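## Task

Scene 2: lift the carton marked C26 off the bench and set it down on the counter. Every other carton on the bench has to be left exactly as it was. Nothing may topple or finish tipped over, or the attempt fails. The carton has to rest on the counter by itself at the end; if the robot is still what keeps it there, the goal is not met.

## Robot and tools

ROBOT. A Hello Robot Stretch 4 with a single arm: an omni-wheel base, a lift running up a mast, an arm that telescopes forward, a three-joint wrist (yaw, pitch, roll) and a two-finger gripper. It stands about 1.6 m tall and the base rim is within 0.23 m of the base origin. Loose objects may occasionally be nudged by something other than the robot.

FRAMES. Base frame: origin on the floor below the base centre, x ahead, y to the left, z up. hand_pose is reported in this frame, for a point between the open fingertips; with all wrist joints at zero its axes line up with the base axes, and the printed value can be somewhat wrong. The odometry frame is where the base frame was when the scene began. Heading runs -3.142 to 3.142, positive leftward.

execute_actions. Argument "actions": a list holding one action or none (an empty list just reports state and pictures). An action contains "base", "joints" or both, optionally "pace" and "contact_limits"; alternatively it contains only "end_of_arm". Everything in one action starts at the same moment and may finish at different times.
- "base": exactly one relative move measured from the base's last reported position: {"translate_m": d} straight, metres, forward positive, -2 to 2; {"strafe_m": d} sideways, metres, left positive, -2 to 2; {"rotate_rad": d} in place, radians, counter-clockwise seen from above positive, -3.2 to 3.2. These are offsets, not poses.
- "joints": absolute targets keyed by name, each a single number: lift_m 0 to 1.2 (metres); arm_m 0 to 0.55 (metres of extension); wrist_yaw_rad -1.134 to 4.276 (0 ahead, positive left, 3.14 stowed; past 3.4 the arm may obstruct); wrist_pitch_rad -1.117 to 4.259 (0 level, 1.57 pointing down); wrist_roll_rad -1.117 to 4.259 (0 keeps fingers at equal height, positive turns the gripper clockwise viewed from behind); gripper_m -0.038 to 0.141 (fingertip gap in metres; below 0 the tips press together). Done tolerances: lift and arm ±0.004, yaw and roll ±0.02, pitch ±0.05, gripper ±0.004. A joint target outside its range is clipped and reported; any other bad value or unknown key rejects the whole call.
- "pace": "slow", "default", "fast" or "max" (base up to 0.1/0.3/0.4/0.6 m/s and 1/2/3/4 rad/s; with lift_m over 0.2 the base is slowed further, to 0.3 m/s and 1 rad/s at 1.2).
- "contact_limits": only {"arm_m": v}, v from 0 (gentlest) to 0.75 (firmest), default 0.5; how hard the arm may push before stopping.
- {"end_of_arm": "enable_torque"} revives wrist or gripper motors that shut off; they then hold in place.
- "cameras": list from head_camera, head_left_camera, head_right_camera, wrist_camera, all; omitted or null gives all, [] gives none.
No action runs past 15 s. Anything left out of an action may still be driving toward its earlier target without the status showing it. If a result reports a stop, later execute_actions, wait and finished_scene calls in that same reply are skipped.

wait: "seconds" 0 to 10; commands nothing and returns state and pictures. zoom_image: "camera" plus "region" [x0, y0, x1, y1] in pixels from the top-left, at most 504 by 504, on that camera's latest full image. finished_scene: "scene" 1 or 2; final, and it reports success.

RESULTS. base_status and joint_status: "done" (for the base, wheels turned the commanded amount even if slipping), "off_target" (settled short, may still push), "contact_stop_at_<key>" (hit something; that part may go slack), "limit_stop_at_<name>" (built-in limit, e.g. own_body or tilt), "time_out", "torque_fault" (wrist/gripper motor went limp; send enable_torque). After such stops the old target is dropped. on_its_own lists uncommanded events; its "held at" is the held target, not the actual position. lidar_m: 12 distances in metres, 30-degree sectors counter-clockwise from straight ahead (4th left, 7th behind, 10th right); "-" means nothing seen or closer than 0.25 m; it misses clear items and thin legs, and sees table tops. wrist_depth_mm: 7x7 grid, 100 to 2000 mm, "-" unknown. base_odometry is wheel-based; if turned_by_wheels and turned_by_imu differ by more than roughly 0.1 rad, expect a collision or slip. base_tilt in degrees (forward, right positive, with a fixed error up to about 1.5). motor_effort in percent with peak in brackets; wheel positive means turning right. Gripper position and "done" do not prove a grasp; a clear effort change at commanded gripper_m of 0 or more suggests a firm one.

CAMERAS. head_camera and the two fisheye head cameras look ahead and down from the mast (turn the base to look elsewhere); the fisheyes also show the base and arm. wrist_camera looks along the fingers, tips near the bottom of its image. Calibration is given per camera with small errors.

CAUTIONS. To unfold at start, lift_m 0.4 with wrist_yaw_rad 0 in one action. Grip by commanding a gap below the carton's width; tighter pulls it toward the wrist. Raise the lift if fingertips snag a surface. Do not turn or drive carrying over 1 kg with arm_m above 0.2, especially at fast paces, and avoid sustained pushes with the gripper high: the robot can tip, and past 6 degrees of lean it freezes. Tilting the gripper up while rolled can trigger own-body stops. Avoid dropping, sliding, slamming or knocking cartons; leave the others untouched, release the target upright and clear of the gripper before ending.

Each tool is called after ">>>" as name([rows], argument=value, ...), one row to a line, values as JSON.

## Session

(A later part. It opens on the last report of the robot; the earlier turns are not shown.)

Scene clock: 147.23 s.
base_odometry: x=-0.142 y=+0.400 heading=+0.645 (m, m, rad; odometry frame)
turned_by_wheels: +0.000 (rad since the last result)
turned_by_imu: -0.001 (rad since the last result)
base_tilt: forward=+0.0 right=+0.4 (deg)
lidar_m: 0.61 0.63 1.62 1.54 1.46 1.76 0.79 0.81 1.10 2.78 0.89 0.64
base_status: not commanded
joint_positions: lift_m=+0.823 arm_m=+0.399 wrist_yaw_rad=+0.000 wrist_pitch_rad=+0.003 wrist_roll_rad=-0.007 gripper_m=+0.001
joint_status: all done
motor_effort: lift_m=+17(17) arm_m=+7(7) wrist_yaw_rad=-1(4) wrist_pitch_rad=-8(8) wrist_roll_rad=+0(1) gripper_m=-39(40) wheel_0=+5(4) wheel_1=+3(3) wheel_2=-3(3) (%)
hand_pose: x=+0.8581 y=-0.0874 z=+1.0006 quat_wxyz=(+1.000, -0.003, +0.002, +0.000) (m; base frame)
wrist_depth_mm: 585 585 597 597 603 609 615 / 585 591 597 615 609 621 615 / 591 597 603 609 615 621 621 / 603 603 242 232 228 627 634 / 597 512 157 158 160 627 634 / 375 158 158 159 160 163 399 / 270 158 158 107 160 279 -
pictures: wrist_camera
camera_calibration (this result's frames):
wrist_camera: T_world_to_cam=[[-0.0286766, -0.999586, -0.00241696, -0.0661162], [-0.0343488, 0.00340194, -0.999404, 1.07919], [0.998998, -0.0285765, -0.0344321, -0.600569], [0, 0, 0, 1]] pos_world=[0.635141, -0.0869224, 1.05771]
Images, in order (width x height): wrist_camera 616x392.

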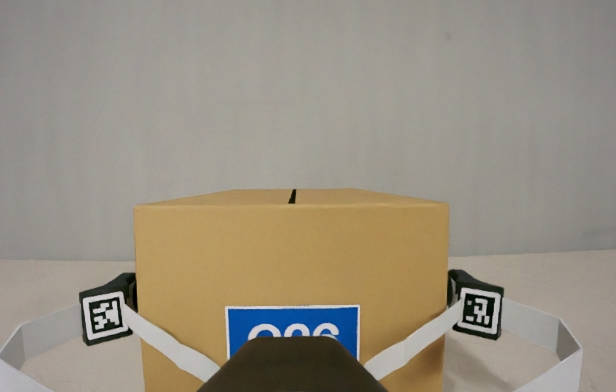

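>>> execute_actions([
  {"joints":{"lift_m":0.812},"pace":"slow"},
], cameras=["wrist_camera"])

Scene clock: 150.77 s.
base_odometry: x=-0.142 y=+0.400 heading=+0.645 (m, m, rad; odometry frame)
turned_by_wheels: +0.000 (rad since the last result)
turned_by_imu: -0.001 (rad since the last result)
base_tilt: forward=-0.1 right=+0.6 (deg)
lidar_m: 0.61 0.64 1.65 1.54 1.46 1.79 0.79 0.81 1.08 2.79 0.91 0.64
base_status: not commanded
joint_positions: lift_m=+0.812 arm_m=+0.399 wrist_yaw_rad=+0.000 wrist_pitch_rad=+0.003 wrist_roll_rad=-0.007 gripper_m=+0.001
joint_status: all done
motor_effort: lift_m=+17(18) arm_m=+7(7) wrist_yaw_rad=+1(0) wrist_pitch_rad=-7(9) wrist_roll_rad=+0(1) gripper_m=-42(41) wheel_0=+5(4) wheel_1=+3(3) wheel_2=-3(3) (%)
hand_pose: x=+0.8581 y=-0.0874 z=+0.9896 quat_wxyz=(+1.000, -0.003, +0.002, +0.000) (m; base frame)
wrist_depth_mm: 585 585 597 603 603 609 615 / 585 597 597 603 609 621 627 / 591 597 603 615 621 627 627 / 597 603 224 217 215 627 627 / 597 477 156 158 158 585 580 / 345 158 158 159 160 163 375 / 252 160 158 107 161 258 -
pictures: wrist_camera
camera_calibration (this result's frames):
wrist_camera: T_world_to_cam=[[-0.0286765, -0.999586, -0.00241711, -0.0661427], [-0.0343402, 0.00340184, -0.999404, 1.06821], [0.998999, -0.0285765, -0.0344235, -0.600957], [0, 0, 0, 1]] pos_world=[0.635141, -0.0869224, 1.04673]
Images, in order (width x height): wrist_camera 616x392.

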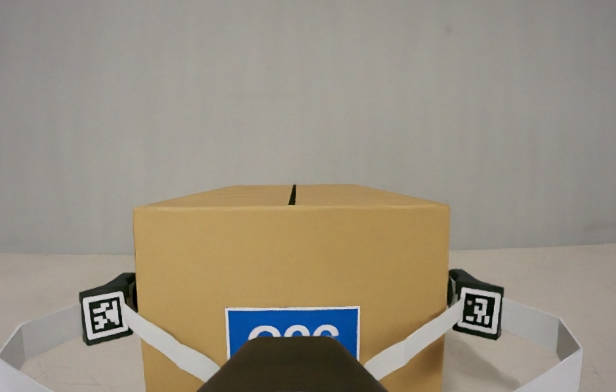

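>>> execute_actions([
  {"joints":{"lift_m":0.807},"pace":"slow"},
], cameras=[])

>>> execute_actions([
  {"joints":{"gripper_m":0.141},"pace":"slow"},
], cameras=["wrist_camera"])

Scene clock: 157.53 s.
base_odometry: x=-0.142 y=+0.400 heading=+0.645 (m, m, rad; odometry frame)
turned_by_wheels: +0.000 (rad since the last result)
turned_by_imu: -0.001 (rad since the last result)
base_tilt: forward=+0.0 right=+0.4 (deg)
lidar_m: 0.61 0.62 1.65 1.53 1.46 1.77 0.79 0.80 1.08 2.77 0.88 0.65
base_status: not commanded
joint_positions: lift_m=+0.807 arm_m=+0.399 wrist_yaw_rad=+0.000 wrist_pitch_rad=-0.002 wrist_roll_rad=-0.007 gripper_m=+0.001
joint_status: all done
motor_effort: lift_m=+15(16) arm_m=+7(7) wrist_yaw_rad=-2(1) wrist_pitch_rad=+7(8) wrist_roll_rad=+0(1) gripper_m=-40(39) wheel_0=+4(4) wheel_1=+3(3) wheel_2=-3(3) (%)
hand_pose: x=+0.8581 y=-0.0874 z=+0.9862 quat_wxyz=(+1.000, -0.003, -0.001, +0.000) (m; base frame)
wrist_depth_mm: 580 585 597 597 609 615 621 / 591 597 597 609 615 615 621 / 597 597 609 615 615 627 627 / 597 603 221 215 212 634 640 / 603 477 157 157 159 597 597 / 345 157 158 159 160 163 375 / 250 232 158 107 160 257 -
pictures: none
No camera images: the call's "cameras" was empty. Leave "cameras" out to get every camera's image.

Scene clock: 163.23 s.
base_odometry: x=-0.142 y=+0.400 heading=+0.645 (m, m, rad; odometry frame)
turned_by_wheels: +0.000 (rad since the last result)
turned_by_imu: -0.001 (rad since the last result)
base_tilt: forward=+0.0 right=+0.5 (deg)
lidar_m: 0.62 0.65 1.64 1.55 1.46 1.77 0.79 0.81 1.10 2.79 0.91 0.64
base_status: not commanded
joint_positions: lift_m=+0.807 arm_m=+0.399 wrist_yaw_rad=+0.000 wrist_pitch_rad=+0.002 wrist_roll_rad=-0.007 gripper_m=+0.141
joint_status: all done
motor_effort: lift_m=+16(17) arm_m=+7(7) wrist_yaw_rad=-1(0) wrist_pitch_rad=-3(7) wrist_roll_rad=+0(0) gripper_m=-1(39) wheel_0=+4(5) wheel_1=+3(3) wheel_2=-3(3) (%)
hand_pose: x=+0.8581 y=-0.0875 z=+0.9851 quat_wxyz=(+1.000, -0.003, +0.001, +0.000) (m; base frame)
wrist_depth_mm: 585 591 597 597 603 609 615 / 591 597 597 603 609 621 627 / 591 597 603 609 615 627 627 / 597 603 195 196 293 634 634 / 609 521 196 197 199 585 564 / 342 209 198 198 200 314 332 / 253 243 200 107 202 242 -
pictures: wrist_camera
camera_calibration (this result's frames):
wrist_camera: T_world_to_cam=[[-0.0290277, -0.999576, -0.00246365, -0.0659087], [-0.0327276, 0.00341377, -0.999458, 1.0624], [0.999043, -0.0289313, -0.0328128, -0.602742], [0, 0, 0, 1]] pos_world=[0.635021, -0.0869456, 1.04188]
Images, in order (width x height): wrist_camera 616x392.

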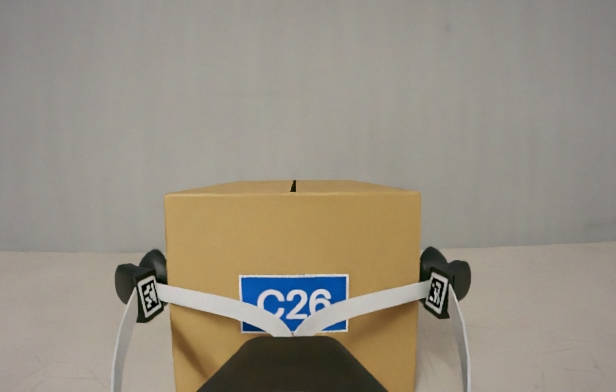

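>>> execute_actions([
  {"joints":{"arm_m":0.15}},
], cameras=["head_camera","wrist_camera"])

Scene clock: 168.17 s.
base_odometry: x=-0.142 y=+0.400 heading=+0.645 (m, m, rad; odometry frame)
turned_by_wheels: +0.000 (rad since the last result)
turned_by_imu: -0.001 (rad since the last result)
base_tilt: forward=+0.0 right=+0.5 (deg)
lidar_m: 0.61 0.64 1.64 1.54 1.45 1.78 0.78 0.80 1.10 2.78 0.92 0.64
base_status: not commanded
joint_positions: lift_m=+0.807 arm_m=+0.151 wrist_yaw_rad=+0.000 wrist_pitch_rad=+0.002 wrist_roll_rad=-0.007 gripper_m=+0.141
joint_status: all done
motor_effort: lift_m=+17(17) arm_m=-7(10) wrist_yaw_rad=-3(3) wrist_pitch_rad=-5(4) wrist_roll_rad=+1(0) gripper_m=+0(1) wheel_0=+4(4) wheel_1=+3(3) wheel_2=-3(3) (%)
hand_pose: x=+0.6107 y=-0.0874 z=+0.9849 quat_wxyz=(+1.000, -0.003, +0.001, +0.000) (m; base frame)
wrist_depth_mm: 809 820 831 831 842 854 866 / 820 820 831 842 842 878 878 / 820 842 842 854 854 854 866 / 831 842 854 442 866 866 866 / 591 603 535 442 603 591 569 / 343 294 304 357 303 319 334 / 252 252 263 107 262 264 264
pictures: head_camera, wrist_camera
camera_calibration (this result's frames):
wrist_camera: T_world_to_cam=[[-0.0287426, -0.999584, -0.00244804, -0.0731979], [-0.0332728, 0.00340443, -0.999441, 1.05444], [0.999033, -0.0286451, -0.0333568, -0.355023], [0, 0, 0, 1]] pos_world=[0.38766, -0.0869269, 1.04183]
Images, in order (width x height): head_camera 420x560, wrist_camera 616x392.

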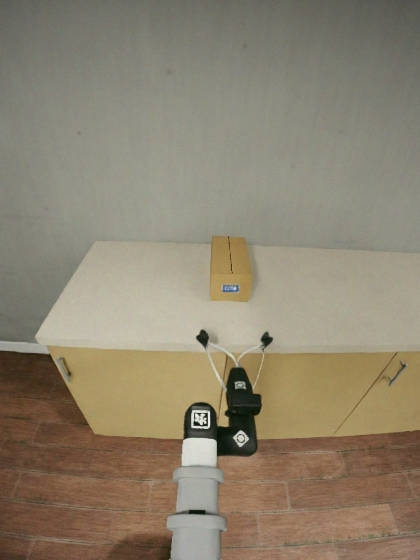

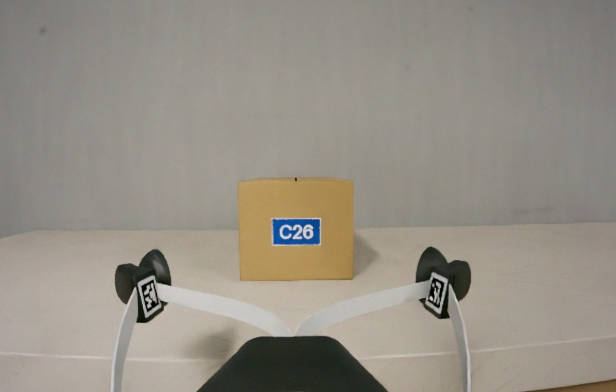

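>>> finished_scene(scene=2)

The scene is finished: the task was done.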